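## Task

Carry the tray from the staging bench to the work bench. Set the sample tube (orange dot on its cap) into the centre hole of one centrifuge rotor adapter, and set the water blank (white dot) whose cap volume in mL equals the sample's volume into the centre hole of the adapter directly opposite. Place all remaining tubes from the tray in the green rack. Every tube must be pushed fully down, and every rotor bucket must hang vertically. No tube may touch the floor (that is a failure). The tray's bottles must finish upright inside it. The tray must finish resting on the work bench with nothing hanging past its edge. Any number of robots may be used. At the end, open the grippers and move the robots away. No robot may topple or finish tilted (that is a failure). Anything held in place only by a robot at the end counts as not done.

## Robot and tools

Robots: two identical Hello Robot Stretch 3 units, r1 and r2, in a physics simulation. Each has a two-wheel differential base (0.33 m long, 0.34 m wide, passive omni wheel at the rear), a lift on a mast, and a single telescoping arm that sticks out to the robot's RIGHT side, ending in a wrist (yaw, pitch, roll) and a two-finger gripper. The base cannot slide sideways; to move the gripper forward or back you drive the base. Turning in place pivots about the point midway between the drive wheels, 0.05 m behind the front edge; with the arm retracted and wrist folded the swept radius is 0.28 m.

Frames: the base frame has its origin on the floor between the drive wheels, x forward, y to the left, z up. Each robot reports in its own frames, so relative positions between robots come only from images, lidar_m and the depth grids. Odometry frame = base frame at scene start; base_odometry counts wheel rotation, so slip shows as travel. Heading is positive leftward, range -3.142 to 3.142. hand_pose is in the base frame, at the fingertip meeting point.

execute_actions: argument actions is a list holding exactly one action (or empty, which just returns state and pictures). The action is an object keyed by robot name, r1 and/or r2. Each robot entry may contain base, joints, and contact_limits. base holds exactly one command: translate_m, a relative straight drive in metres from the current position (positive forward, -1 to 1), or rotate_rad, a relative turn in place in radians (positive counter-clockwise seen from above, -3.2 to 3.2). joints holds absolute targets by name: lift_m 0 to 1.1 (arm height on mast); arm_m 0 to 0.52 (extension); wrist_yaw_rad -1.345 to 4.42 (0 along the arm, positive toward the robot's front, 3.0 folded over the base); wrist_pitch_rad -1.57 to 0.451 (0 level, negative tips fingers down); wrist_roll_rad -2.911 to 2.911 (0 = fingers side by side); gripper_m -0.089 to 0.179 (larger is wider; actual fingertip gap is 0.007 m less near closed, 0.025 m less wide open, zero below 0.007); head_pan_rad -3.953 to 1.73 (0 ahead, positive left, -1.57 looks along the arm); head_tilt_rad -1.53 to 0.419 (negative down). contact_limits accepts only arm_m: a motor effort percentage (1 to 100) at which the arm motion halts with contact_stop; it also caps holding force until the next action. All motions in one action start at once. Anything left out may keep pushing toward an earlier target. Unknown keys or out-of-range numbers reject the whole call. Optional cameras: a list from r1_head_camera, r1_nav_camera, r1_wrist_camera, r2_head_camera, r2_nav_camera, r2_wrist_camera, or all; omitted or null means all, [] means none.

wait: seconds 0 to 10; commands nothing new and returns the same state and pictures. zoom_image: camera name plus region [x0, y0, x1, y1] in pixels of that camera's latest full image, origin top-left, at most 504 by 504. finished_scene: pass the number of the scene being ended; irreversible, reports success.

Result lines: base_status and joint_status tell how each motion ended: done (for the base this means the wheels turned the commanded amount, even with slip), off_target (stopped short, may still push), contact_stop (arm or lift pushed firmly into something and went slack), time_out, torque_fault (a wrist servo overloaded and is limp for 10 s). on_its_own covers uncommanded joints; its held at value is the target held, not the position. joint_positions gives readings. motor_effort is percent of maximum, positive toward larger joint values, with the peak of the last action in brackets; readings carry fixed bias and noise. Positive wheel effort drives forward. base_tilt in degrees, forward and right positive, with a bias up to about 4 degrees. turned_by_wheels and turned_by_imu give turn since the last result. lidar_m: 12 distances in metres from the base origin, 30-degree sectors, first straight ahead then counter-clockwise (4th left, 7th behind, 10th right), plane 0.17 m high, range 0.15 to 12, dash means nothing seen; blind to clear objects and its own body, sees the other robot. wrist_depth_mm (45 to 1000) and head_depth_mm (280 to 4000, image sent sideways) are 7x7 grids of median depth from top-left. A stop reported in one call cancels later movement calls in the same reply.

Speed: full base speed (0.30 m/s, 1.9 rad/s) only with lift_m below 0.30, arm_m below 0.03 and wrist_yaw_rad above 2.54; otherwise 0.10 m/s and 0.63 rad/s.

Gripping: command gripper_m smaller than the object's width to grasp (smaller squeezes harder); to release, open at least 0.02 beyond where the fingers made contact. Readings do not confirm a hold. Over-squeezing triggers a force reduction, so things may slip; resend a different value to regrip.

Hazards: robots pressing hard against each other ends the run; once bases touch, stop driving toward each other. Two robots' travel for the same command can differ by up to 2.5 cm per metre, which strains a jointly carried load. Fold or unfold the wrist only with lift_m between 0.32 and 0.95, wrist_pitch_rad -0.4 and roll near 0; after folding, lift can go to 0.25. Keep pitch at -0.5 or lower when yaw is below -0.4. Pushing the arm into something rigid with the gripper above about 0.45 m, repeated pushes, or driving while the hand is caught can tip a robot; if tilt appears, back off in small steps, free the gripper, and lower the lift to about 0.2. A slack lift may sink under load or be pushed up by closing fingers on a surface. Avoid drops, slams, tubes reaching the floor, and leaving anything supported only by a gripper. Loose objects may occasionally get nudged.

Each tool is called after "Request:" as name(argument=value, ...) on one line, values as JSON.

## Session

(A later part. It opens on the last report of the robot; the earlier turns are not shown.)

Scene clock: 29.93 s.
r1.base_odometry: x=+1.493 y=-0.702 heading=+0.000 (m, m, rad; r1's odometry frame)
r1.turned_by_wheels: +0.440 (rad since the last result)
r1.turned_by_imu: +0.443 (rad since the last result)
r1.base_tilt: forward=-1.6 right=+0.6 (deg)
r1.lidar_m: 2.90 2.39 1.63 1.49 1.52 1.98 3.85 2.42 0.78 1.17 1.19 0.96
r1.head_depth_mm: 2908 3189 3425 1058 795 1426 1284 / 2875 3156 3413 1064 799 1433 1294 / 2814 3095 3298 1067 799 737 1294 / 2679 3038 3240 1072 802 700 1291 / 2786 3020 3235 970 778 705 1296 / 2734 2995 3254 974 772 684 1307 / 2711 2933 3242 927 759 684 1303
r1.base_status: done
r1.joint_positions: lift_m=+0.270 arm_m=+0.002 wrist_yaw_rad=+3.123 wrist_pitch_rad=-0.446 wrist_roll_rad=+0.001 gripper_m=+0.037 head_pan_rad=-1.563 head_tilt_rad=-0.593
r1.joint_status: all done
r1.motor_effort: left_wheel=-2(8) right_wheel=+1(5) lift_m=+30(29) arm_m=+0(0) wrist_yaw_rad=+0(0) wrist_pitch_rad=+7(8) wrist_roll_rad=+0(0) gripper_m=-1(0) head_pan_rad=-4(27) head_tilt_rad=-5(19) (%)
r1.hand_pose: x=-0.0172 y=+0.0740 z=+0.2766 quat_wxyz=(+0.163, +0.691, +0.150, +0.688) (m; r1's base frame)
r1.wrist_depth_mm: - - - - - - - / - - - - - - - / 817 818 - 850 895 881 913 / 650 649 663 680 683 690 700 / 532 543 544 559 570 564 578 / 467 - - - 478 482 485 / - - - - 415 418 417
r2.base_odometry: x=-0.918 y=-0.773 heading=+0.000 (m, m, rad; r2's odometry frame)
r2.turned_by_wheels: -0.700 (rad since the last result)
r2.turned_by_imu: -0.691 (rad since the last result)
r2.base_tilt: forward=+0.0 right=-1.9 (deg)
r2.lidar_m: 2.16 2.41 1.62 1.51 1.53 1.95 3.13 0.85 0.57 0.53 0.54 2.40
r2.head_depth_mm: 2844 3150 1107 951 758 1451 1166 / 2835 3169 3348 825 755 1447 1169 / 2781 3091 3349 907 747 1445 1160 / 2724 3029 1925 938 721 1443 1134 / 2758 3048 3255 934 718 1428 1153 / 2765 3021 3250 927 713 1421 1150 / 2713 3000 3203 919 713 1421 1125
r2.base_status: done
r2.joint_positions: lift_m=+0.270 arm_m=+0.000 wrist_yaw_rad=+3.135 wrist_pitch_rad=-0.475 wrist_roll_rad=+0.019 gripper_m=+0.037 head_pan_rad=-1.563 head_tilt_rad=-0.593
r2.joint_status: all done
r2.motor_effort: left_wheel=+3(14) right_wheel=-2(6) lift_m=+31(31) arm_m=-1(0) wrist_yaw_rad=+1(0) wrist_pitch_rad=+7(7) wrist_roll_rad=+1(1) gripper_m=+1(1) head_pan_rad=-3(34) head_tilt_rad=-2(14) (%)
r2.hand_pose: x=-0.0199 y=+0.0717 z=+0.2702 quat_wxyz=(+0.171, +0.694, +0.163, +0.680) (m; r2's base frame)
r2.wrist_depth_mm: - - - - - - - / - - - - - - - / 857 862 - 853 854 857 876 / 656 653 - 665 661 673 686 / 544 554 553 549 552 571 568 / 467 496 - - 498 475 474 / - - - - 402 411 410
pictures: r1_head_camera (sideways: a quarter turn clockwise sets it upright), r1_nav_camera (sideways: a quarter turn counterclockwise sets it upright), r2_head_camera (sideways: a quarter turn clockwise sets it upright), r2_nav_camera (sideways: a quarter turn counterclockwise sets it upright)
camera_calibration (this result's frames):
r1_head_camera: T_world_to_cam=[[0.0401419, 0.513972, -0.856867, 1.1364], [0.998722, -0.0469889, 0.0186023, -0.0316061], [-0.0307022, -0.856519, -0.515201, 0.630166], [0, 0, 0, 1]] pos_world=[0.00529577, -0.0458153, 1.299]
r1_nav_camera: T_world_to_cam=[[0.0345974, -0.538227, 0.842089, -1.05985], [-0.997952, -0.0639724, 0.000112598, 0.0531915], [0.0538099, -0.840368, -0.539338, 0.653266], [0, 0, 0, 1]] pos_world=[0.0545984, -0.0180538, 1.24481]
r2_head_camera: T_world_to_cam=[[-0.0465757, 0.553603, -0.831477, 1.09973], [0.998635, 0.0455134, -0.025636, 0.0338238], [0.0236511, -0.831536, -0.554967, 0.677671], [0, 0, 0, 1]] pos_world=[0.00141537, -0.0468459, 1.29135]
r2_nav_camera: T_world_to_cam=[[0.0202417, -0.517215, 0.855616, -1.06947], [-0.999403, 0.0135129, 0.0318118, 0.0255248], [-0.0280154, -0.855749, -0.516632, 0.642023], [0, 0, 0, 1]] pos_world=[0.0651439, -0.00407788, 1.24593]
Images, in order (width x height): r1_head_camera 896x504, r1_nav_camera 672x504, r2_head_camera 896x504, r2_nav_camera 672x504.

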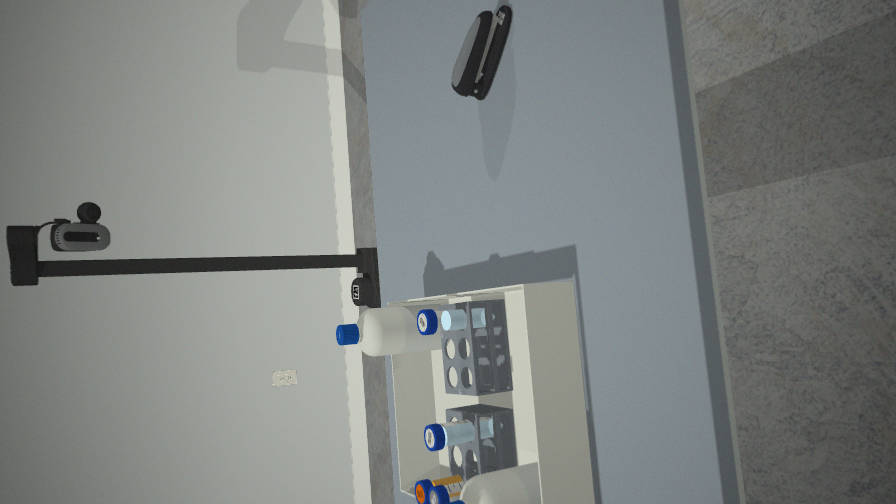

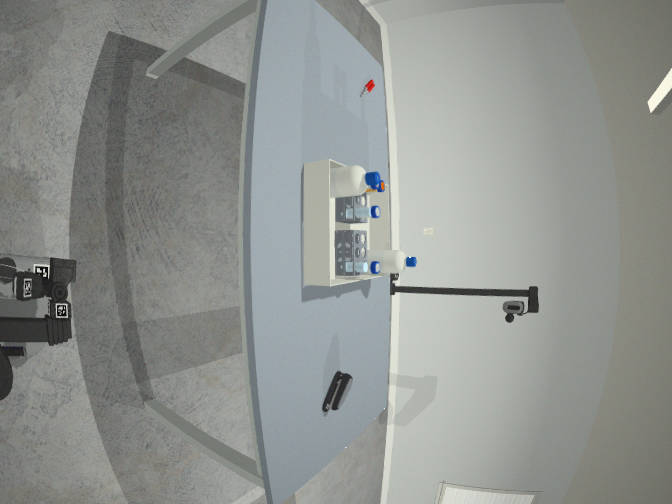

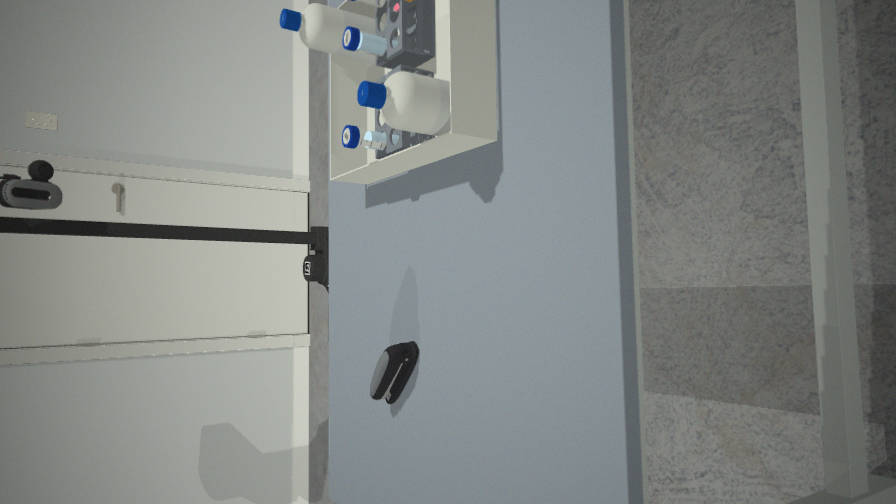

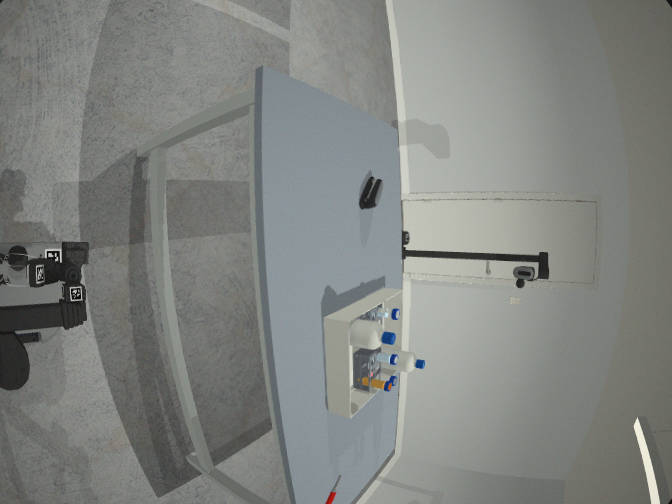

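Request:
execute_actions(actions=[{"r1":{"base":{"rotate_rad":0.5}},"r2":{"base":{"translate_m":-0.42}}}], cameras=[])

Request:
execute_actions(actions=[{"r1":{"base":{"translate_m":-0.31}},"r2":{"joints":{"lift_m":0.93,"wrist_pitch_rad":-0.4}}}], cameras=[])

Request:
execute_actions(actions=[{"r1":{"base":{"rotate_rad":-0.5}}}], cameras=[])

Request:
execute_actions(actions=[{"r1":{"base":{"translate_m":0.4},"joints":{"lift_m":0.94,"wrist_pitch_rad":-0.4}}}], cameras=[])

Request:
execute_actions(actions=[{"r1":{"joints":{"wrist_yaw_rad":0,"lift_m":0.95}},"r2":{"joints":{"wrist_yaw_rad":0,"lift_m":0.95}}}], cameras=[])

Request:
execute_actions(actions=[{"r1":{"joints":{"lift_m":1.09,"wrist_pitch_rad":-1.5,"wrist_roll_rad":1.57,"gripper_m":0.07,"head_tilt_rad":-0.8}},"r2":{"joints":{"lift_m":1.09,"wrist_pitch_rad":-1.5,"wrist_roll_rad":1.57,"gripper_m":0.07,"head_tilt_rad":-0.8}}}])

Scene clock: 51.40 s.
r1.base_odometry: x=+1.493 y=-0.702 heading=+0.500 (m, m, rad; r1's odometry frame)
r1.turned_by_wheels: +0.500 (rad since the last result)
r1.turned_by_imu: +0.502 (rad since the last result)
r1.base_tilt: forward=-1.7 right=+0.5 (deg)
r1.lidar_m: 2.46 1.64 1.50 1.52 1.95 3.86 2.42 0.78 1.17 1.18 0.97 2.90
r1.head_depth_mm: 1529 2855 3144 940 748 657 1285 / 2762 2977 3234 956 771 696 1288 / 2879 3119 3435 941 793 738 1295 / 2954 3253 3509 1075 802 1467 1290 / 3078 3367 3650 1078 804 1514 1299 / 3217 3557 3705 1081 810 1561 1301 / 3367 3704 3905 1087 843 1562 1299
r1.base_status: done
r1.joint_positions: lift_m=+0.270 arm_m=+0.002 wrist_yaw_rad=+3.123 wrist_pitch_rad=-0.446 wrist_roll_rad=+0.001 gripper_m=+0.037 head_pan_rad=-1.563 head_tilt_rad=-0.593
r1.joint_status: not commanded
r1.motor_effort: left_wheel=-2(8) right_wheel=+1(5) lift_m=+29(29) arm_m=+0(0) wrist_yaw_rad=+0(0) wrist_pitch_rad=+8(7) wrist_roll_rad=+0(0) gripper_m=+0(1) head_pan_rad=-3(3) head_tilt_rad=-4(5) (%)
r1.hand_pose: x=-0.0172 y=+0.0740 z=+0.2766 quat_wxyz=(+0.163, +0.691, +0.150, +0.688) (m; r1's base frame)
r1.wrist_depth_mm: - - - - - - - / - - - - - - - / 820 829 - 858 852 886 908 / 647 663 656 672 685 692 689 / 536 537 539 553 570 565 575 / 465 - - - 481 481 487 / - - - - 407 419 422
r2.base_odometry: x=-1.338 y=-0.773 heading=+0.000 (m, m, rad; r2's odometry frame)
r2.turned_by_wheels: +0.000 (rad since the last result)
r2.turned_by_imu: +0.000 (rad since the last result)
r2.base_tilt: forward=-0.1 right=-1.9 (deg)
r2.lidar_m: 2.58 2.35 1.58 1.47 1.49 1.90 2.73 2.77 0.62 0.57 0.58 0.74
r2.head_depth_mm: 2867 3247 1376 954 801 1453 1169 / 2845 3208 1367 946 780 1444 1144 / 2815 3190 3275 944 777 1442 1159 / 2774 3101 1116 863 773 1439 1162 / 2778 3100 3247 859 769 1423 1155 / 2669 2998 1853 824 766 1421 1133 / 2754 3061 3190 883 760 1422 1151
r2.base_status: done
r2.joint_positions: lift_m=+0.270 arm_m=+0.000 wrist_yaw_rad=+3.135 wrist_pitch_rad=-0.475 wrist_roll_rad=+0.019 gripper_m=+0.037 head_pan_rad=-1.563 head_tilt_rad=-0.593
r2.joint_status: not commanded
r2.motor_effort: left_wheel=+3(10) right_wheel=-2(7) lift_m=+31(31) arm_m=+0(0) wrist_yaw_rad=+0(1) wrist_pitch_rad=+7(7) wrist_roll_rad=+1(1) gripper_m=+1(1) head_pan_rad=-3(2) head_tilt_rad=-4(3) (%)
r2.hand_pose: x=-0.0199 y=+0.0717 z=+0.2702 quat_wxyz=(+0.171, +0.694, +0.163, +0.680) (m; r2's base frame)
r2.wrist_depth_mm: - - - - - - - / - - - - - - - / 838 852 - 860 834 863 906 / 668 659 - 678 685 681 682 / 548 556 541 548 554 551 563 / 467 498 - - 483 470 472 / - - - - 404 410 412
pictures: none
No camera images: the call's "cameras" was empty. Leave "cameras" out to get every camera's image.

Scene clock: 58.23 s.
r1.base_odometry: x=+1.221 y=-0.851 heading=+0.500 (m, m, rad; r1's odometry frame)
r1.turned_by_wheels: +0.000 (rad since the last result)
r1.turned_by_imu: -0.002 (rad since the last result)
r1.base_tilt: forward=-1.8 right=+0.7 (deg)
r1.lidar_m: 2.66 1.74 1.62 1.67 2.10 3.54 2.12 0.50 1.05 1.06 1.18 1.16
r1.head_depth_mm: 2565 2814 3050 1062 796 638 545 / 2661 2908 3183 1065 796 637 572 / 1604 1637 3203 975 800 639 1202 / 2882 3163 3365 948 773 641 1231 / 2977 3273 3472 949 750 642 1298 / 3068 3386 3646 940 780 664 1299 / 3226 3561 3777 992 796 706 1303
r1.base_status: done
r1.joint_positions: lift_m=+0.270 arm_m=+0.002 wrist_yaw_rad=+3.123 wrist_pitch_rad=-0.446 wrist_roll_rad=+0.001 gripper_m=+0.037 head_pan_rad=-1.563 head_tilt_rad=-0.593
r1.joint_status: not commanded
r1.motor_effort: left_wheel=-2(9) right_wheel=+1(3) lift_m=+29(29) arm_m=+0(0) wrist_yaw_rad=+0(1) wrist_pitch_rad=+7(7) wrist_roll_rad=+0(0) gripper_m=-1(0) head_pan_rad=-3(3) head_tilt_rad=-4(4) (%)
r1.hand_pose: x=-0.0172 y=+0.0740 z=+0.2766 quat_wxyz=(+0.163, +0.691, +0.150, +0.688) (m; r1's base frame)
r1.wrist_depth_mm: - - - - - - - / - - - - - - - / 806 808 - 842 865 889 900 / 648 655 656 672 691 695 698 / 537 544 541 561 574 562 574 / 471 - - - 485 488 478 / - - - - 410 420 419
r2.base_odometry: x=-1.338 y=-0.773 heading=+0.000 (m, m, rad; r2's odometry frame)
r2.turned_by_wheels: +0.000 (rad since the last result)
r2.turned_by_imu: +0.000 (rad since the last result)
r2.base_tilt: forward=-0.1 right=-2.0 (deg)
r2.lidar_m: 2.58 2.34 1.58 1.46 1.49 1.90 2.73 2.76 0.62 0.57 0.58 0.74
r2.head_depth_mm: 2887 3199 1379 953 771 - - / 2894 3189 1368 948 780 - - / 2839 3153 3305 947 776 - - / 2791 3135 1115 865 772 - - / 2773 3089 3252 858 769 - - / 2747 3041 3246 826 764 1470 1126 / 2756 3062 3211 883 761 1424 1150
r2.base_status: not commanded
r2.joint_positions: lift_m=+0.930 arm_m=+0.000 wrist_yaw_rad=+3.135 wrist_pitch_rad=-0.421 wrist_roll_rad=+0.019 gripper_m=+0.037 head_pan_rad=-1.563 head_tilt_rad=-0.593
r2.joint_status: all done
r2.motor_effort: left_wheel=+3(3) right_wheel=-2(2) lift_m=+46(47) arm_m=-1(0) wrist_yaw_rad=+0(0) wrist_pitch_rad=+12(15) wrist_roll_rad=+0(1) gripper_m=+0(1) head_pan_rad=-2(2) head_tilt_rad=-2(2) (%)
r2.hand_pose: x=-0.0199 y=+0.0790 z=+0.9419 quat_wxyz=(+0.151, +0.698, +0.144, +0.685) (m; r2's base frame)
r2.wrist_depth_mm: - - - - - - - / - - - - - - - / - - - - - - - / - - - - - - - / - - - - - - - / - - - - - - - / - - - - - - -
pictures: none
No camera images: the call's "cameras" was empty. Leave "cameras" out to get every camera's image.

Scene clock: 59.73 s.
r1.base_odometry: x=+1.221 y=-0.851 heading=+0.000 (m, m, rad; r1's odometry frame)
r1.turned_by_wheels: -0.500 (rad since the last result)
r1.turned_by_imu: -0.504 (rad since the last result)
r1.base_tilt: forward=-1.7 right=+0.5 (deg)
r1.lidar_m: 1.17 2.58 1.74 1.62 1.67 2.15 3.54 2.11 0.49 1.05 1.06 1.17
r1.head_depth_mm: 2797 3068 3347 2583 794 636 735 / 2748 3030 3307 1113 799 637 1227 / 2763 2952 3237 1067 798 639 1201 / 2686 2955 3223 1074 779 640 576 / 2665 2915 3182 1076 806 641 576 / 2626 2884 3118 1081 808 645 564 / 2607 2843 3077 1085 810 646 565
r1.base_status: done
r1.joint_positions: lift_m=+0.270 arm_m=+0.002 wrist_yaw_rad=+3.123 wrist_pitch_rad=-0.446 wrist_roll_rad=+0.001 gripper_m=+0.037 head_pan_rad=-1.563 head_tilt_rad=-0.593
r1.joint_status: not commanded
r1.motor_effort: left_wheel=+1(8) right_wheel=-2(5) lift_m=+29(29) arm_m=+0(0) wrist_yaw_rad=+0(1) wrist_pitch_rad=+7(7) wrist_roll_rad=+0(1) gripper_m=+0(1) head_pan_rad=-2(3) head_tilt_rad=-4(4) (%)
r1.hand_pose: x=-0.0172 y=+0.0740 z=+0.2766 quat_wxyz=(+0.163, +0.691, +0.150, +0.688) (m; r1's base frame)
r1.wrist_depth_mm: - - - - - - - / - - - - - - - / 809 830 - 850 867 901 900 / 634 656 654 668 681 680 693 / 544 540 543 553 570 571 566 / 464 - - - 486 477 483 / - - - - 410 416 415
r2.base_odometry: x=-1.338 y=-0.773 heading=+0.000 (m, m, rad; r2's odometry frame)
r2.turned_by_wheels: +0.000 (rad since the last result)
r2.turned_by_imu: +0.000 (rad since the last result)
r2.base_tilt: forward=-0.2 right=-1.9 (deg)
r2.lidar_m: 2.58 2.34 1.57 1.47 1.49 1.88 2.72 2.76 0.61 0.57 0.58 0.74
r2.head_depth_mm: 2861 3182 1378 954 770 - - / 2834 3186 1363 950 781 - - / 2800 3147 3320 947 777 - - / 2788 3127 1117 864 771 - - / 2760 3057 3259 858 770 - - / 2789 3089 3238 827 765 1456 1126 / 2756 3001 1756 882 760 1413 1146
r2.base_status: not commanded
r2.joint_positions: lift_m=+0.930 arm_m=+0.000 wrist_yaw_rad=+3.135 wrist_pitch_rad=-0.421 wrist_roll_rad=+0.019 gripper_m=+0.037 head_pan_rad=-1.563 head_tilt_rad=-0.593
r2.joint_status: not commanded
r2.motor_effort: left_wheel=+3(3) right_wheel=-2(2) lift_m=+45(45) arm_m=-1(0) wrist_yaw_rad=+0(0) wrist_pitch_rad=+12(12) wrist_roll_rad=+0(0) gripper_m=+1(0) head_pan_rad=-2(2) head_tilt_rad=-2(3) (%)
r2.hand_pose: x=-0.0199 y=+0.0790 z=+0.9419 quat_wxyz=(+0.151, +0.698, +0.144, +0.685) (m; r2's base frame)
r2.wrist_depth_mm: - - - - - - - / - - - - - - - / - - - - - - - / - - - - - - - / - - - - - - - / - - - - - - - / - - - - - - -
pictures: none
No camera images: the call's "cameras" was empty. Leave "cameras" out to get every camera's image.

Scene clock: 66.67 s.
r1.base_odometry: x=+1.621 y=-0.851 heading=+0.000 (m, m, rad; r1's odometry frame)
r1.turned_by_wheels: +0.000 (rad since the last result)
r1.turned_by_imu: +0.001 (rad since the last result)
r1.base_tilt: forward=-1.7 right=+0.6 (deg)
r1.lidar_m: 2.79 2.64 1.80 1.66 1.69 2.19 2.50 0.78 1.08 1.01 1.03 0.78
r1.head_depth_mm: 2771 3053 3309 1060 794 - - / 2737 2987 3275 1066 796 666 - / 2688 2952 3214 1071 770 660 - / 2688 2908 3157 903 770 652 - / 2620 2856 3158 978 770 643 - / 1469 1509 3072 976 631 635 551 / 2569 2795 3037 1087 755 629 537
r1.base_status: done
r1.joint_positions: lift_m=+0.940 arm_m=+0.002 wrist_yaw_rad=+3.123 wrist_pitch_rad=-0.418 wrist_roll_rad=+0.001 gripper_m=+0.037 head_pan_rad=-1.563 head_tilt_rad=-0.593
r1.joint_status: all done
r1.motor_effort: left_wheel=+1(8) right_wheel=-1(5) lift_m=+41(43) arm_m=+0(1) wrist_yaw_rad=+1(0) wrist_pitch_rad=+9(10) wrist_roll_rad=+0(0) gripper_m=+0(1) head_pan_rad=-2(2) head_tilt_rad=-4(5) (%)
r1.hand_pose: x=-0.0172 y=+0.0777 z=+0.9525 quat_wxyz=(+0.153, +0.693, +0.140, +0.690) (m; r1's base frame)
r1.wrist_depth_mm: - - - - - - - / - - - - - - - / - - - - - - - / - - - - - - - / - - - - - - - / - - - - - - - / - - - - - - -
r2.base_odometry: x=-1.338 y=-0.773 heading=+0.000 (m, m, rad; r2's odometry frame)
r2.turned_by_wheels: +0.000 (rad since the last result)
r2.turned_by_imu: +0.000 (rad since the last result)
r2.base_tilt: forward=-0.1 right=-2.0 (deg)
r2.lidar_m: 2.58 2.34 1.57 1.46 1.49 1.89 2.72 2.77 0.61 0.57 0.58 0.74
r2.head_depth_mm: 2898 3231 1377 957 769 - - / 2872 3162 1367 953 779 - - / 2846 3121 3341 943 777 - - / 2805 3158 1113 864 773 - - / 1449 3033 1786 858 767 - - / 2634 3066 3233 826 765 1464 1125 / 2760 3068 3185 884 761 1423 1148
r2.base_status: not commanded
r2.joint_positions: lift_m=+0.930 arm_m=+0.000 wrist_yaw_rad=+3.135 wrist_pitch_rad=-0.421 wrist_roll_rad=+0.019 gripper_m=+0.037 head_pan_rad=-1.563 head_tilt_rad=-0.593
r2.joint_status: not commanded
r2.motor_effort: left_wheel=+3(3) right_wheel=-2(2) lift_m=+45(46) arm_m=+0(1) wrist_yaw_rad=+1(0) wrist_pitch_rad=+12(12) wrist_roll_rad=+1(1) gripper_m=+1(1) head_pan_rad=-2(2) head_tilt_rad=-2(3) (%)
r2.hand_pose: x=-0.0199 y=+0.0790 z=+0.9419 quat_wxyz=(+0.151, +0.698, +0.144, +0.685) (m; r2's base frame)
r2.wrist_depth_mm: - - - - - - - / - - - - - - - / - - - - - - - / - - - - - - - / - - - - - - - / - - - - - - - / - - - - - - -
pictures: none
No camera images: the call's "cameras" was empty. Leave "cameras" out to get every camera's image.

Scene clock: 69.23 s.
r1.base_odometry: x=+1.621 y=-0.851 heading=+0.000 (m, m, rad; r1's odometry frame)
r1.turned_by_wheels: +0.000 (rad since the last result)
r1.turned_by_imu: +0.000 (rad since the last result)
r1.base_tilt: forward=-1.7 right=+0.5 (deg)
r1.lidar_m: 2.79 2.65 1.80 1.66 1.69 2.19 2.50 0.79 1.08 1.01 1.03 0.78
r1.head_depth_mm: 2762 3031 3314 1061 823 - - / 2734 2995 3272 1061 797 677 - / 2716 2966 3225 1067 815 - - / 2662 2910 3147 902 790 - 540 / 2620 2850 3154 980 773 640 536 / 1467 1407 3051 979 629 629 536 / 2560 2791 3045 1081 755 628 537
r1.base_status: not commanded
r1.joint_positions: lift_m=+0.950 arm_m=+0.002 wrist_yaw_rad=+0.003 wrist_pitch_rad=-0.418 wrist_roll_rad=+0.001 gripper_m=+0.037 head_pan_rad=-1.563 head_tilt_rad=-0.593
r1.joint_status: all done
r1.motor_effort: left_wheel=+1(1) right_wheel=-2(2) lift_m=+41(44) arm_m=+0(1) wrist_yaw_rad=-2(3) wrist_pitch_rad=+9(9) wrist_roll_rad=+0(0) gripper_m=+1(0) head_pan_rad=-2(3) head_tilt_rad=-5(6) (%)
r1.hand_pose: x=-0.0208 y=-0.3712 z=+0.9625 quat_wxyz=(+0.692, +0.148, -0.692, -0.146) (m; r1's base frame)
r1.wrist_depth_mm: - - - - - - - / - - - - - - - / 698 625 542 554 753 752 874 / 537 336 501 519 571 578 540 / 441 358 373 384 462 467 473 / 374 374 369 384 389 394 399 / 327 329 335 334 336 344 345
r2.base_odometry: x=-1.338 y=-0.773 heading=+0.000 (m, m, rad; r2's odometry frame)
r2.turned_by_wheels: +0.000 (rad since the last result)
r2.turned_by_imu: +0.000 (rad since the last result)
r2.base_tilt: forward=-0.1 right=-2.0 (deg)
r2.lidar_m: 2.58 2.35 1.58 1.47 1.49 1.89 2.72 2.76 0.61 0.57 0.58 0.74
r2.head_depth_mm: 2875 3237 1373 958 - - - / 2857 3176 1360 952 781 - - / 2863 3163 1353 943 - - - / 2796 3112 1114 863 797 1407 1161 / 1454 3047 1781 861 771 1433 1155 / 1434 3067 3237 827 764 1428 1130 / 2775 3055 3201 885 758 1415 1153
r2.base_status: not commanded
r2.joint_positions: lift_m=+0.950 arm_m=+0.000 wrist_yaw_rad=+0.002 wrist_pitch_rad=-0.420 wrist_roll_rad=+0.019 gripper_m=+0.037 head_pan_rad=-1.563 head_tilt_rad=-0.593
r2.joint_status: all done
r2.motor_effort: left_wheel=+3(4) right_wheel=-2(2) lift_m=+45(47) arm_m=+0(0) wrist_yaw_rad=-2(2) wrist_pitch_rad=+12(12) wrist_roll_rad=+1(1) gripper_m=+0(0) head_pan_rad=-2(3) head_tilt_rad=-3(3) (%)
r2.hand_pose: x=-0.0211 y=-0.3692 z=+0.9620 quat_wxyz=(+0.685, +0.147, -0.698, -0.149) (m; r2's base frame)
r2.wrist_depth_mm: - - - - - - - / - - - - - - - / 782 536 697 731 797 792 - / 577 522 540 557 593 603 613 / 474 464 485 477 481 489 488 / 385 405 405 485 515 - 631 / - - - - - - 732
pictures: none
No camera images: the call's "cameras" was empty. Leave "cameras" out to get every camera's image.

Scene clock: 71.33 s.
r1.base_odometry: x=+1.621 y=-0.851 heading=+0.000 (m, m, rad; r1's odometry frame)
r1.turned_by_wheels: +0.000 (rad since the last result)
r1.turned_by_imu: +0.000 (rad since the last result)
r1.base_tilt: forward=-1.5 right=+0.6 (deg)
r1.lidar_m: 2.79 2.64 1.80 1.66 1.69 2.19 2.50 0.78 1.08 1.01 1.03 0.78
r1.head_depth_mm: - - - - - 1318 1174 / - - - - - - 1152 / - - - - - - - / 2711 3019 905 795 - - 1175 / 2672 3021 953 776 - - 1178 / 2607 2914 950 645 655 581 1177 / 2610 2941 1031 733 656 581 1180
r1.base_status: not commanded
r1.joint_positions: lift_m=+1.090 arm_m=+0.002 wrist_yaw_rad=+0.003 wrist_pitch_rad=-1.494 wrist_roll_rad=+1.567 gripper_m=+0.070 head_pan_rad=-1.563 head_tilt_rad=-0.790
r1.joint_status: all done
r1.motor_effort: left_wheel=+1(1) right_wheel=-2(2) lift_m=+41(42) arm_m=-1(0) wrist_yaw_rad=-2(2) wrist_pitch_rad=-3(8) wrist_roll_rad=+1(2) gripper_m=+0(80) head_pan_rad=-2(3) head_tilt_rad=-6(29) (%)
r1.hand_pose: x=-0.0216 y=-0.1420 z=+0.9711 quat_wxyz=(+0.003, +0.002, -0.733, -0.680) (m; r1's base frame)
r1.wrist_depth_mm: 373 364 - - - - 964 / 385 375 - - - - 999 / 395 389 - - - - - / 407 395 - - - - - / 411 415 - - - - - / 413 433 - - - - - / 449 447 - - - - -
r2.base_odometry: x=-1.338 y=-0.773 heading=+0.000 (m, m, rad; r2's odometry frame)
r2.turned_by_wheels: +0.000 (rad since the last result)
r2.turned_by_imu: +0.000 (rad since the last result)
r2.base_tilt: forward=-0.1 right=-2.0 (deg)
r2.lidar_m: 2.58 2.34 1.58 1.46 1.49 1.89 2.72 2.75 0.62 0.57 0.58 0.74
r2.head_depth_mm: - - - - - 1269 1132 / - - - - - 1242 1133 / 2965 3180 - - - - - / 2869 1035 850 772 - 1262 1140 / 2812 1102 848 771 - 1257 1126 / 2867 1096 817 766 1482 1232 1121 / 2871 1194 868 763 1484 1223 1114
r2.base_status: not commanded
r2.joint_positions: lift_m=+1.090 arm_m=+0.000 wrist_yaw_rad=+0.001 wrist_pitch_rad=-1.491 wrist_roll_rad=+1.565 gripper_m=+0.070 head_pan_rad=-1.563 head_tilt_rad=-0.789
r2.joint_status: all done
r2.motor_effort: left_wheel=+3(3) right_wheel=-2(2) lift_m=+45(47) arm_m=+0(0) wrist_yaw_rad=-1(1) wrist_pitch_rad=-4(11) wrist_roll_rad=+2(3) gripper_m=+1(80) head_pan_rad=-2(2) head_tilt_rad=-5(15) (%)
r2.hand_pose: x=-0.0215 y=-0.1412 z=+0.9711 quat_wxyz=(+0.003, +0.002, -0.735, -0.679) (m; r2's base frame)
r2.wrist_depth_mm: - - - - - - - / - - - - - - - / - - - - - - - / - - - - - - - / - - - - - - - / - - - - - - - / 495 - - - - - -
pictures: r1_head_camera (sideways: a quarter turn clockwise sets it upright), r1_nav_camera (sideways: a quarter turn counterclockwise sets it upright), r1_wrist_camera, r2_head_camera (sideways: a quarter turn clockwise sets it upright), r2_nav_camera (sideways: a quarter turn counterclockwise sets it upright), r2_wrist_camera
camera_calibration (this result's frames):
r1_head_camera: T_world_to_cam=[[0.0391034, 0.67146, -0.740009, 0.984069], [0.998727, -0.0498759, 0.00751871, -0.0171732], [-0.0318601, -0.739361, -0.672555, 0.834879], [0, 0, 0, 1]] pos_world=[0.00527031, -0.0443426, 1.28985]
r1_nav_camera: T_world_to_cam=[[0.0356028, -0.692372, 0.720661, -0.901571], [-0.99798, -0.0626036, -0.010843, 0.0674532], [0.0526234, -0.718819, -0.693202, 0.85343], [0, 0, 0, 1]] pos_world=[0.054505, -0.00653849, 1.24206]
r1_wrist_camera: T_world_to_cam=[[-0.0495227, 0.994615, -0.0910397, 0.225054], [0.978683, 0.066515, 0.194309, -0.132946], [0.199318, -0.0794763, -0.976707, 1.10536], [0, 0, 0, 1]] pos_world=[-0.0790611, -0.12715, 1.12593]
r2_head_camera: T_world_to_cam=[[-0.0477128, 0.70535, -0.707252, 0.937812], [0.998604, 0.0497442, -0.0177578, 0.0235618], [0.0226562, -0.707112, -0.706739, 0.875105], [0, 0, 0, 1]] pos_world=[0.00139019, -0.0438607, 1.28216]
r2_nav_camera: T_world_to_cam=[[0.0214222, -0.67438, 0.738073, -0.91624], [-0.999351, 0.0069387, 0.0353456, 0.0209325], [-0.0289576, -0.738352, -0.673794, 0.846483], [0, 0, 0, 1]] pos_world=[0.065059, 0.00696248, 1.24587]
r2_wrist_camera: T_world_to_cam=[[0.0018431, 0.99848, -0.0550813, 0.195286], [0.991705, 0.00525411, 0.128427, -0.062611], [0.128522, -0.0548611, -0.990188, 1.11564], [0, 0, 0, 1]] pos_world=[-0.0816521, -0.133455, 1.12349]
Images, in order (width x height): r1_head_camera 896x504, r1_nav_camera 672x504, r1_wrist_camera 644x364, r2_head_camera 896x504, r2_nav_camera 672x504, r2_wrist_camera 644x364.

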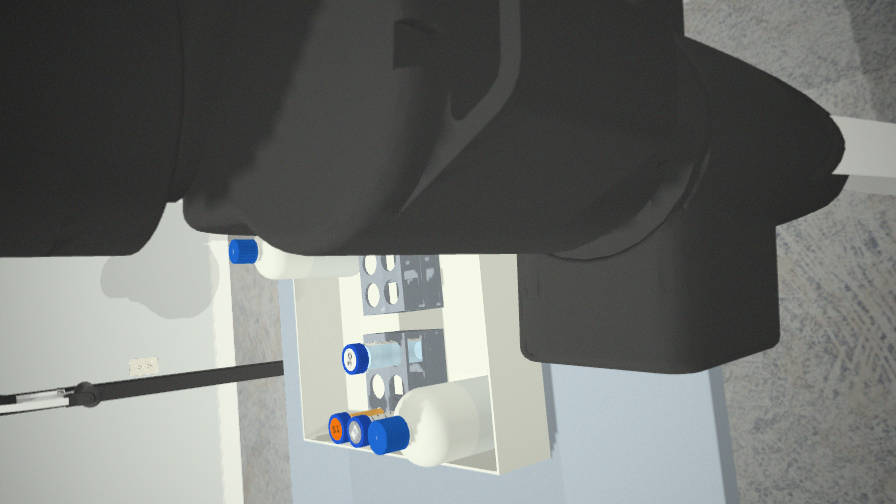

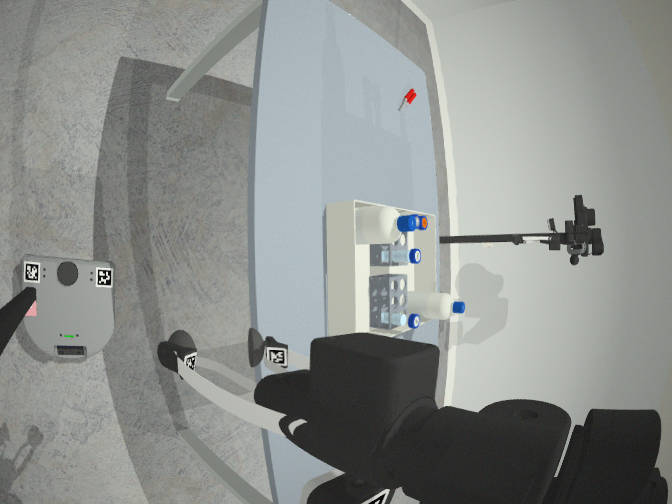

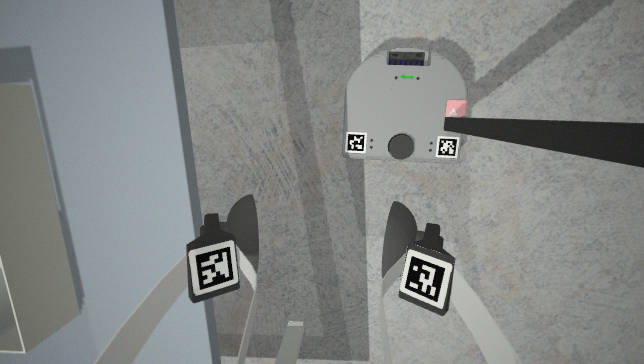

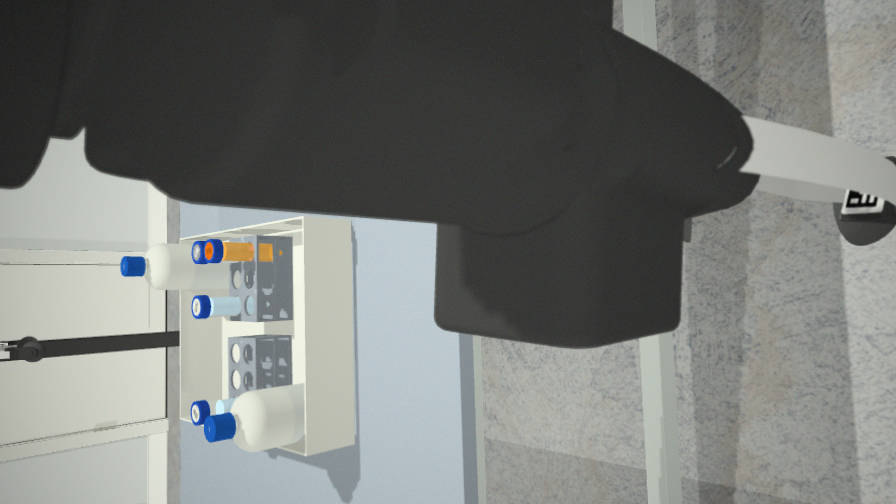

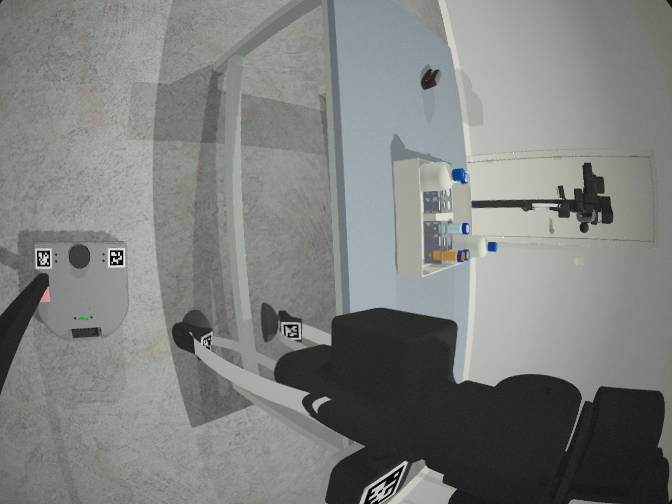

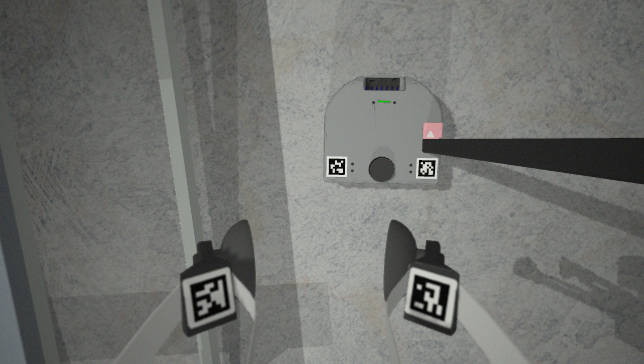

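Request:
execute_actions(actions=[{"r1":{"base":{"translate_m":0.06},"joints":{"arm_m":0.365,"lift_m":1.03}},"r2":{"base":{"translate_m":0.08}}}], cameras=["r1_wrist_camera","r1_head_camera","r2_head_camera"])

Scene clock: 82.43 s.
r1.base_odometry: x=+1.681 y=-0.851 heading=+0.000 (m, m, rad; r1's odometry frame)
r1.turned_by_wheels: +0.000 (rad since the last result)
r1.turned_by_imu: +0.000 (rad since the last result)
r1.base_tilt: forward=-1.9 right=+0.8 (deg)
r1.lidar_m: 2.73 2.66 1.80 1.66 1.69 2.19 2.56 0.84 1.08 1.00 1.02 0.72
r1.head_depth_mm: - 3156 1019 795 652 1294 1177 / 2836 3121 1021 769 651 1269 1175 / - 3102 859 777 654 1274 1170 / - - 944 770 653 593 1173 / 2580 2923 944 658 655 593 1176 / 2635 3000 953 643 655 580 1178 / 2596 2931 1029 802 655 567 1182
r1.base_status: done
r1.joint_positions: lift_m=+1.030 arm_m=+0.365 wrist_yaw_rad=+0.001 wrist_pitch_rad=-1.495 wrist_roll_rad=+1.568 gripper_m=+0.070 head_pan_rad=-1.563 head_tilt_rad=-0.790
r1.joint_status: all done
r1.motor_effort: left_wheel=+1(4) right_wheel=-2(2) lift_m=+29(35) arm_m=+4(5) wrist_yaw_rad=-1(2) wrist_pitch_rad=-3(4) wrist_roll_rad=+1(2) gripper_m=-1(0) head_pan_rad=-2(2) head_tilt_rad=-7(7) (%)
r1.hand_pose: x=-0.0215 y=-0.5047 z=+0.9116 quat_wxyz=(+0.002, +0.001, -0.733, -0.680) (m; r1's base frame)
r1.wrist_depth_mm: 231 259 274 283 277 271 913 / 227 268 300 291 286 278 956 / 315 286 310 302 295 287 - / 341 298 323 313 305 296 - / 354 290 332 323 311 307 - / 366 281 341 292 331 320 - / 347 295 233 261 339 332 -
r2.base_odometry: x=-1.258 y=-0.773 heading=+0.000 (m, m, rad; r2's odometry frame)
r2.turned_by_wheels: +0.000 (rad since the last result)
r2.turned_by_imu: +0.000 (rad since the last result)
r2.base_tilt: forward=-0.2 right=-2.0 (deg)
r2.lidar_m: 2.50 2.35 1.58 1.47 1.50 1.90 2.81 0.90 0.61 0.56 0.57 0.73
r2.head_depth_mm: - - - - - 1273 1139 / - - - - - 1247 1130 / 2937 973 - - - - - / 2875 1054 850 773 - 1258 1134 / 2835 1097 825 771 - 1248 1126 / 2858 1202 842 767 1494 1228 1122 / 2854 1190 899 763 1482 1248 1119
r2.base_status: done
r2.joint_positions: lift_m=+1.090 arm_m=+0.000 wrist_yaw_rad=+0.001 wrist_pitch_rad=-1.491 wrist_roll_rad=+1.565 gripper_m=+0.070 head_pan_rad=-1.563 head_tilt_rad=-0.789
r2.joint_status: not commanded
r2.motor_effort: left_wheel=+3(10) right_wheel=-2(3) lift_m=+45(45) arm_m=+0(1) wrist_yaw_rad=+0(1) wrist_pitch_rad=-4(5) wrist_roll_rad=+2(2) gripper_m=+1(1) head_pan_rad=-2(3) head_tilt_rad=-3(4) (%)
r2.hand_pose: x=-0.0215 y=-0.1412 z=+0.9711 quat_wxyz=(+0.003, +0.002, -0.735, -0.679) (m; r2's base frame)
r2.wrist_depth_mm: - - - - - - - / - - - - - - - / - - - - - - - / - - - - - - - / - - - - - - - / - - - - - - - / 485 - - - - - -
pictures: r1_head_camera (sideways: a quarter turn clockwise sets it upright), r1_wrist_camera, r2_head_camera (sideways: a quarter turn clockwise sets it upright)
camera_calibration (this result's frames):
r1_head_camera: T_world_to_cam=[[0.0391513, 0.671856, -0.739646, 0.983596], [0.998723, -0.0499558, 0.00748764, -0.0171328], [-0.031919, -0.738995, -0.672955, 0.835398], [0, 0, 0, 1]] pos_world=[0.00526689, -0.0443361, 1.28983]
r1_wrist_camera: T_world_to_cam=[[-0.0464808, 0.994841, -0.0901766, 0.579715], [0.978856, 0.0633634, 0.19449, -0.0990158], [0.199201, -0.0792299, -0.976751, 1.01856], [0, 0, 0, 1]] pos_world=[-0.0790292, -0.48975, 1.06641]
r2_head_camera: T_world_to_cam=[[-0.0477129, 0.705353, -0.707248, 0.937807], [0.998604, 0.0497442, -0.0177576, 0.0235616], [0.0226562, -0.707108, -0.706742, 0.875109], [0, 0, 0, 1]] pos_world=[0.00139019, -0.0438606, 1.28216]
Images, in order (width x height): r1_head_camera 896x504, r1_wrist_camera 644x364, r2_head_camera 896x504.

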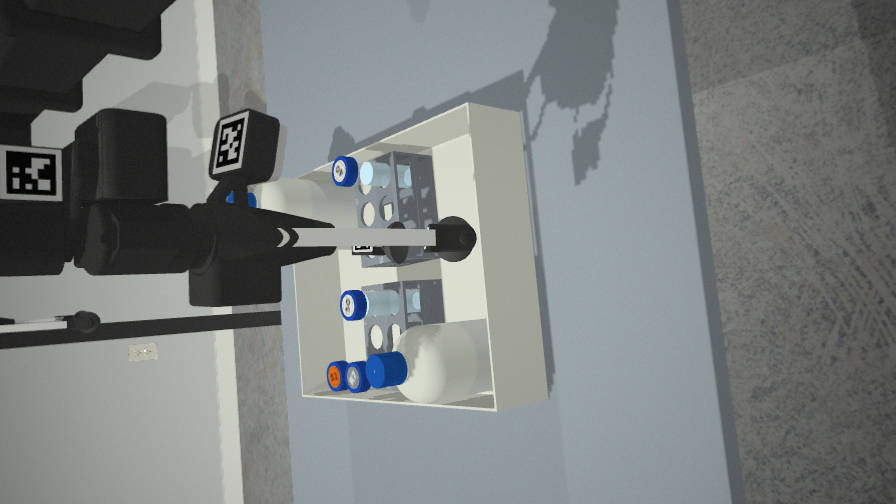

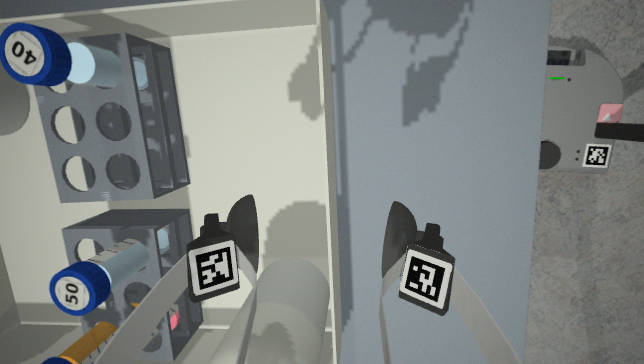

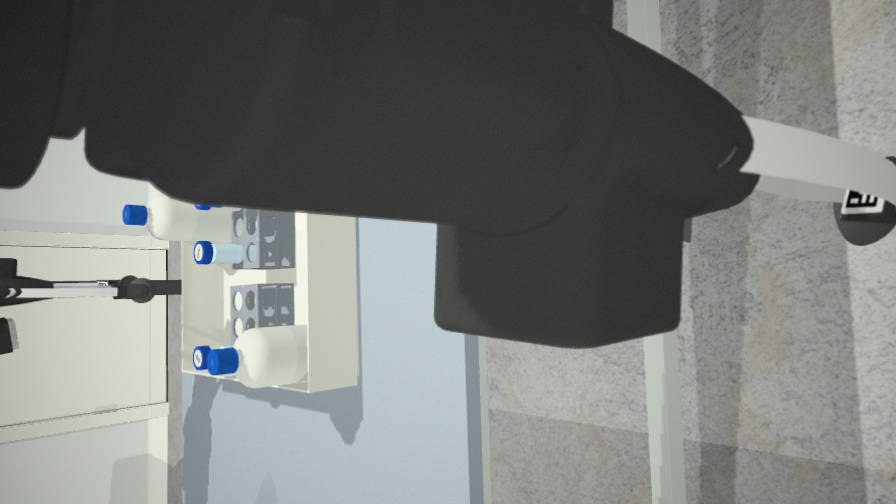

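Request:
execute_actions(actions=[{"r1":{"joints":{"lift_m":0.91}}}], cameras=[])

Request:
execute_actions(actions=[{"r1":{"joints":{"arm_m":0.515}},"r2":{"joints":{"arm_m":0.48,"lift_m":1.03}}}], cameras=["r1_wrist_camera","r1_head_camera","r2_head_camera","r2_wrist_camera"])

Scene clock: 88.20 s.
r1.base_odometry: x=+1.681 y=-0.851 heading=+0.000 (m, m, rad; r1's odometry frame)
r1.turned_by_wheels: +0.000 (rad since the last result)
r1.turned_by_imu: -0.001 (rad since the last result)
r1.base_tilt: forward=-1.6 right=+0.6 (deg)
r1.lidar_m: 2.73 2.65 1.80 1.66 1.69 2.20 2.57 0.84 1.08 1.01 1.02 0.72
r1.head_depth_mm: 2820 3114 - - 635 1300 1173 / 2765 2997 980 761 652 1273 1172 / 2756 2932 - 771 652 1273 1171 / 2701 2951 - 719 637 592 1173 / 2594 2940 952 656 653 592 1177 / 2651 2931 951 643 655 579 1181 / 2622 2927 1029 800 655 567 1178
r1.base_status: not commanded
r1.joint_positions: lift_m=+0.910 arm_m=+0.365 wrist_yaw_rad=+0.001 wrist_pitch_rad=-1.495 wrist_roll_rad=+1.568 gripper_m=+0.070 head_pan_rad=-1.563 head_tilt_rad=-0.790
r1.joint_status: all done
r1.motor_effort: left_wheel=+1(1) right_wheel=-2(2) lift_m=+29(30) arm_m=+4(5) wrist_yaw_rad=-1(1) wrist_pitch_rad=-3(3) wrist_roll_rad=+1(1) gripper_m=-1(1) head_pan_rad=-2(2) head_tilt_rad=-8(7) (%)
r1.hand_pose: x=-0.0215 y=-0.5047 z=+0.7916 quat_wxyz=(+0.002, +0.001, -0.733, -0.680) (m; r1's base frame)
r1.wrist_depth_mm: 183 180 175 169 168 164 159 / 188 187 181 175 173 169 164 / 194 193 186 183 178 175 169 / 199 200 194 188 184 178 174 / 203 207 200 193 189 185 180 / 195 214 208 201 201 192 186 / 194 222 213 207 204 196 192
r2.base_odometry: x=-1.258 y=-0.773 heading=+0.000 (m, m, rad; r2's odometry frame)
r2.turned_by_wheels: +0.000 (rad since the last result)
r2.turned_by_imu: +0.000 (rad since the last result)
r2.base_tilt: forward=-0.1 right=-2.0 (deg)
r2.lidar_m: 2.50 2.35 1.58 1.47 1.49 1.90 2.80 0.90 0.61 0.56 0.57 0.73
r2.head_depth_mm: - - - - - 1273 1129 / - - - - - 1241 1134 / 2936 973 - - - - - / 2829 1054 849 772 - 1256 1136 / 972 1097 825 769 - 1258 1123 / 2867 1197 841 767 1488 1229 1118 / 2864 1189 898 765 1482 1252 1118
r2.base_status: not commanded
r2.joint_positions: lift_m=+1.090 arm_m=+0.000 wrist_yaw_rad=+0.001 wrist_pitch_rad=-1.491 wrist_roll_rad=+1.565 gripper_m=+0.070 head_pan_rad=-1.563 head_tilt_rad=-0.789
r2.joint_status: not commanded
r2.motor_effort: left_wheel=+3(3) right_wheel=-2(2) lift_m=+45(45) arm_m=+0(1) wrist_yaw_rad=-1(1) wrist_pitch_rad=-4(5) wrist_roll_rad=+2(2) gripper_m=+1(1) head_pan_rad=-2(2) head_tilt_rad=-4(4) (%)
r2.hand_pose: x=-0.0215 y=-0.1412 z=+0.9711 quat_wxyz=(+0.003, +0.002, -0.735, -0.679) (m; r2's base frame)
r2.wrist_depth_mm: - - - - - - - / - - - - - - - / - - - - - - - / - - - - - - - / - - - - - - - / - - - - - - - / 497 - - - - - -
pictures: none
No camera images: the call's "cameras" was empty. Leave "cameras" out to get every camera's image.

Scene clock: 92.90 s.
r1.base_odometry: x=+1.681 y=-0.851 heading=+0.000 (m, m, rad; r1's odometry frame)
r1.turned_by_wheels: +0.000 (rad since the last result)
r1.turned_by_imu: -0.001 (rad since the last result)
r1.base_tilt: forward=-1.7 right=+0.7 (deg)
r1.lidar_m: 2.72 2.65 1.80 1.66 1.69 2.20 2.56 0.84 1.07 1.01 1.02 0.72
r1.head_depth_mm: 2855 3157 - - 635 1297 1170 / 2767 3050 966 779 653 1273 1171 / 2717 - 897 760 653 1277 1175 / 2717 - 909 750 654 591 1178 / 1538 2933 870 736 655 592 1179 / 2602 2943 981 753 656 580 1182 / 2615 2905 1029 799 655 567 1180
r1.base_status: not commanded
r1.joint_positions: lift_m=+0.910 arm_m=+0.514 wrist_yaw_rad=+0.001 wrist_pitch_rad=-1.534 wrist_roll_rad=+1.568 gripper_m=+0.070 head_pan_rad=-1.563 head_tilt_rad=-0.790
r1.joint_status: all done
r1.motor_effort: left_wheel=+0(1) right_wheel=-2(2) lift_m=+29(29) arm_m=+7(8) wrist_yaw_rad=-1(0) wrist_pitch_rad=+17(23) wrist_roll_rad=+1(1) gripper_m=-5(6) head_pan_rad=-3(3) head_tilt_rad=-6(7) (%)
r1.hand_pose: x=-0.0216 y=-0.6445 z=+0.7920 quat_wxyz=(+0.002, +0.001, -0.720, -0.694) (m; r1's base frame)
r1.wrist_depth_mm: 175 177 173 170 169 167 164 / 161 182 179 175 175 172 169 / 184 188 185 181 180 177 174 / 167 193 191 187 186 183 180 / 177 199 197 195 172 189 186 / 182 206 206 201 198 195 192 / 162 213 213 207 205 203 200
r2.base_odometry: x=-1.258 y=-0.773 heading=+0.000 (m, m, rad; r2's odometry frame)
r2.turned_by_wheels: +0.000 (rad since the last result)
r2.turned_by_imu: +0.000 (rad since the last result)
r2.base_tilt: forward=-0.2 right=-2.0 (deg)
r2.lidar_m: 2.50 2.35 1.58 1.47 1.50 1.90 2.80 0.90 0.61 0.56 0.57 0.73
r2.head_depth_mm: 3012 1237 923 782 1514 1276 1135 / 2984 1170 920 780 1515 1266 1130 / - 1163 839 773 1505 1236 1126 / 2753 989 861 764 1494 1236 1123 / 789 1028 733 749 1491 1229 1127 / 2850 1198 842 762 1491 1227 1121 / 2850 1189 897 762 1486 1228 1119
r2.base_status: not commanded
r2.joint_positions: lift_m=+1.030 arm_m=+0.480 wrist_yaw_rad=+0.000 wrist_pitch_rad=-1.492 wrist_roll_rad=+1.567 gripper_m=+0.070 head_pan_rad=-1.563 head_tilt_rad=-0.790
r2.joint_status: all done
r2.motor_effort: left_wheel=+3(3) right_wheel=-2(2) lift_m=+31(38) arm_m=+3(2) wrist_yaw_rad=+0(1) wrist_pitch_rad=-4(5) wrist_roll_rad=+1(2) gripper_m=+1(1) head_pan_rad=-2(2) head_tilt_rad=-4(4) (%)
r2.hand_pose: x=-0.0215 y=-0.6204 z=+0.9116 quat_wxyz=(+0.002, +0.001, -0.734, -0.679) (m; r2's base frame)
r2.wrist_depth_mm: 300 296 296 292 - 995 956 / 301 304 300 299 - - - / 251 300 300 299 299 - - / 253 305 311 305 310 - - / 264 293 319 315 - - - / 264 297 320 318 - - - / 334 299 328 319 328 - -
pictures: r1_head_camera (sideways: a quarter turn clockwise sets it upright), r1_wrist_camera, r2_head_camera (sideways: a quarter turn clockwise sets it upright), r2_wrist_camera
camera_calibration (this result's frames):
r1_head_camera: T_world_to_cam=[[0.0391514, 0.671868, -0.739635, 0.983582], [0.998723, -0.0499562, 0.00748672, -0.0171316], [-0.0319193, -0.738984, -0.672966, 0.835414], [0, 0, 0, 1]] pos_world=[0.00526688, -0.0443359, 1.28983]
r1_wrist_camera: T_world_to_cam=[[-0.0464961, 0.997588, -0.0515448, 0.679194], [0.978866, 0.0557893, 0.196747, -0.0735497], [0.199148, -0.0413075, -0.979099, 0.916958], [0, 0, 0, 1]] pos_world=[-0.0790349, -0.635575, 0.947272]
r2_head_camera: T_world_to_cam=[[-0.0476491, 0.705726, -0.706881, 0.937329], [0.998609, 0.0496593, -0.0177357, 0.023533], [0.0225867, -0.706743, -0.70711, 0.875588], [0, 0, 0, 1]] pos_world=[0.00138598, -0.0438499, 1.28213]
r2_wrist_camera: T_world_to_cam=[[0.00481825, 0.998516, -0.0542534, 0.669835], [0.991699, 0.00219983, 0.12856, -0.0544666], [0.128489, -0.0544225, -0.990217, 1.03068], [0, 0, 0, 1]] pos_world=[-0.0816436, -0.612629, 1.06394]
Images, in order (width x height): r1_head_camera 896x504, r1_wrist_camera 644x364, r2_head_camera 896x504, r2_wrist_camera 644x364.

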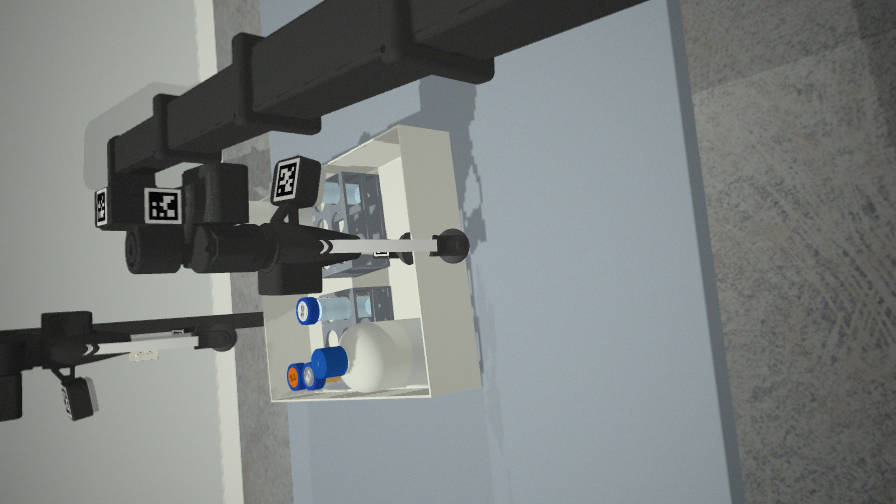

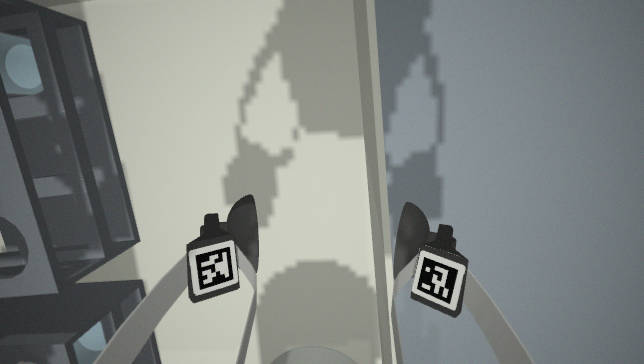

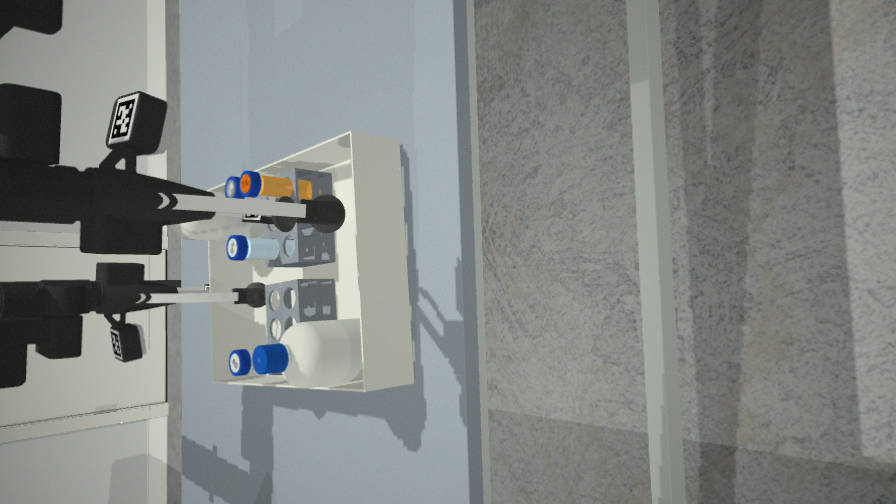

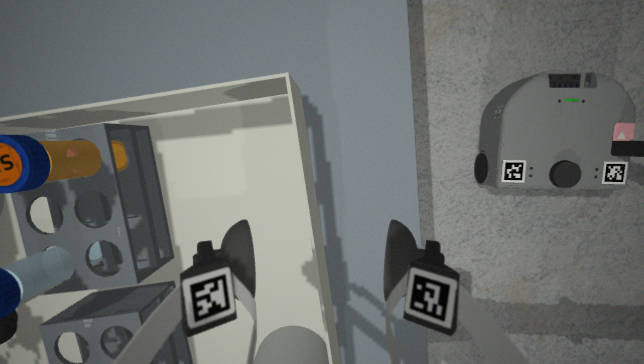

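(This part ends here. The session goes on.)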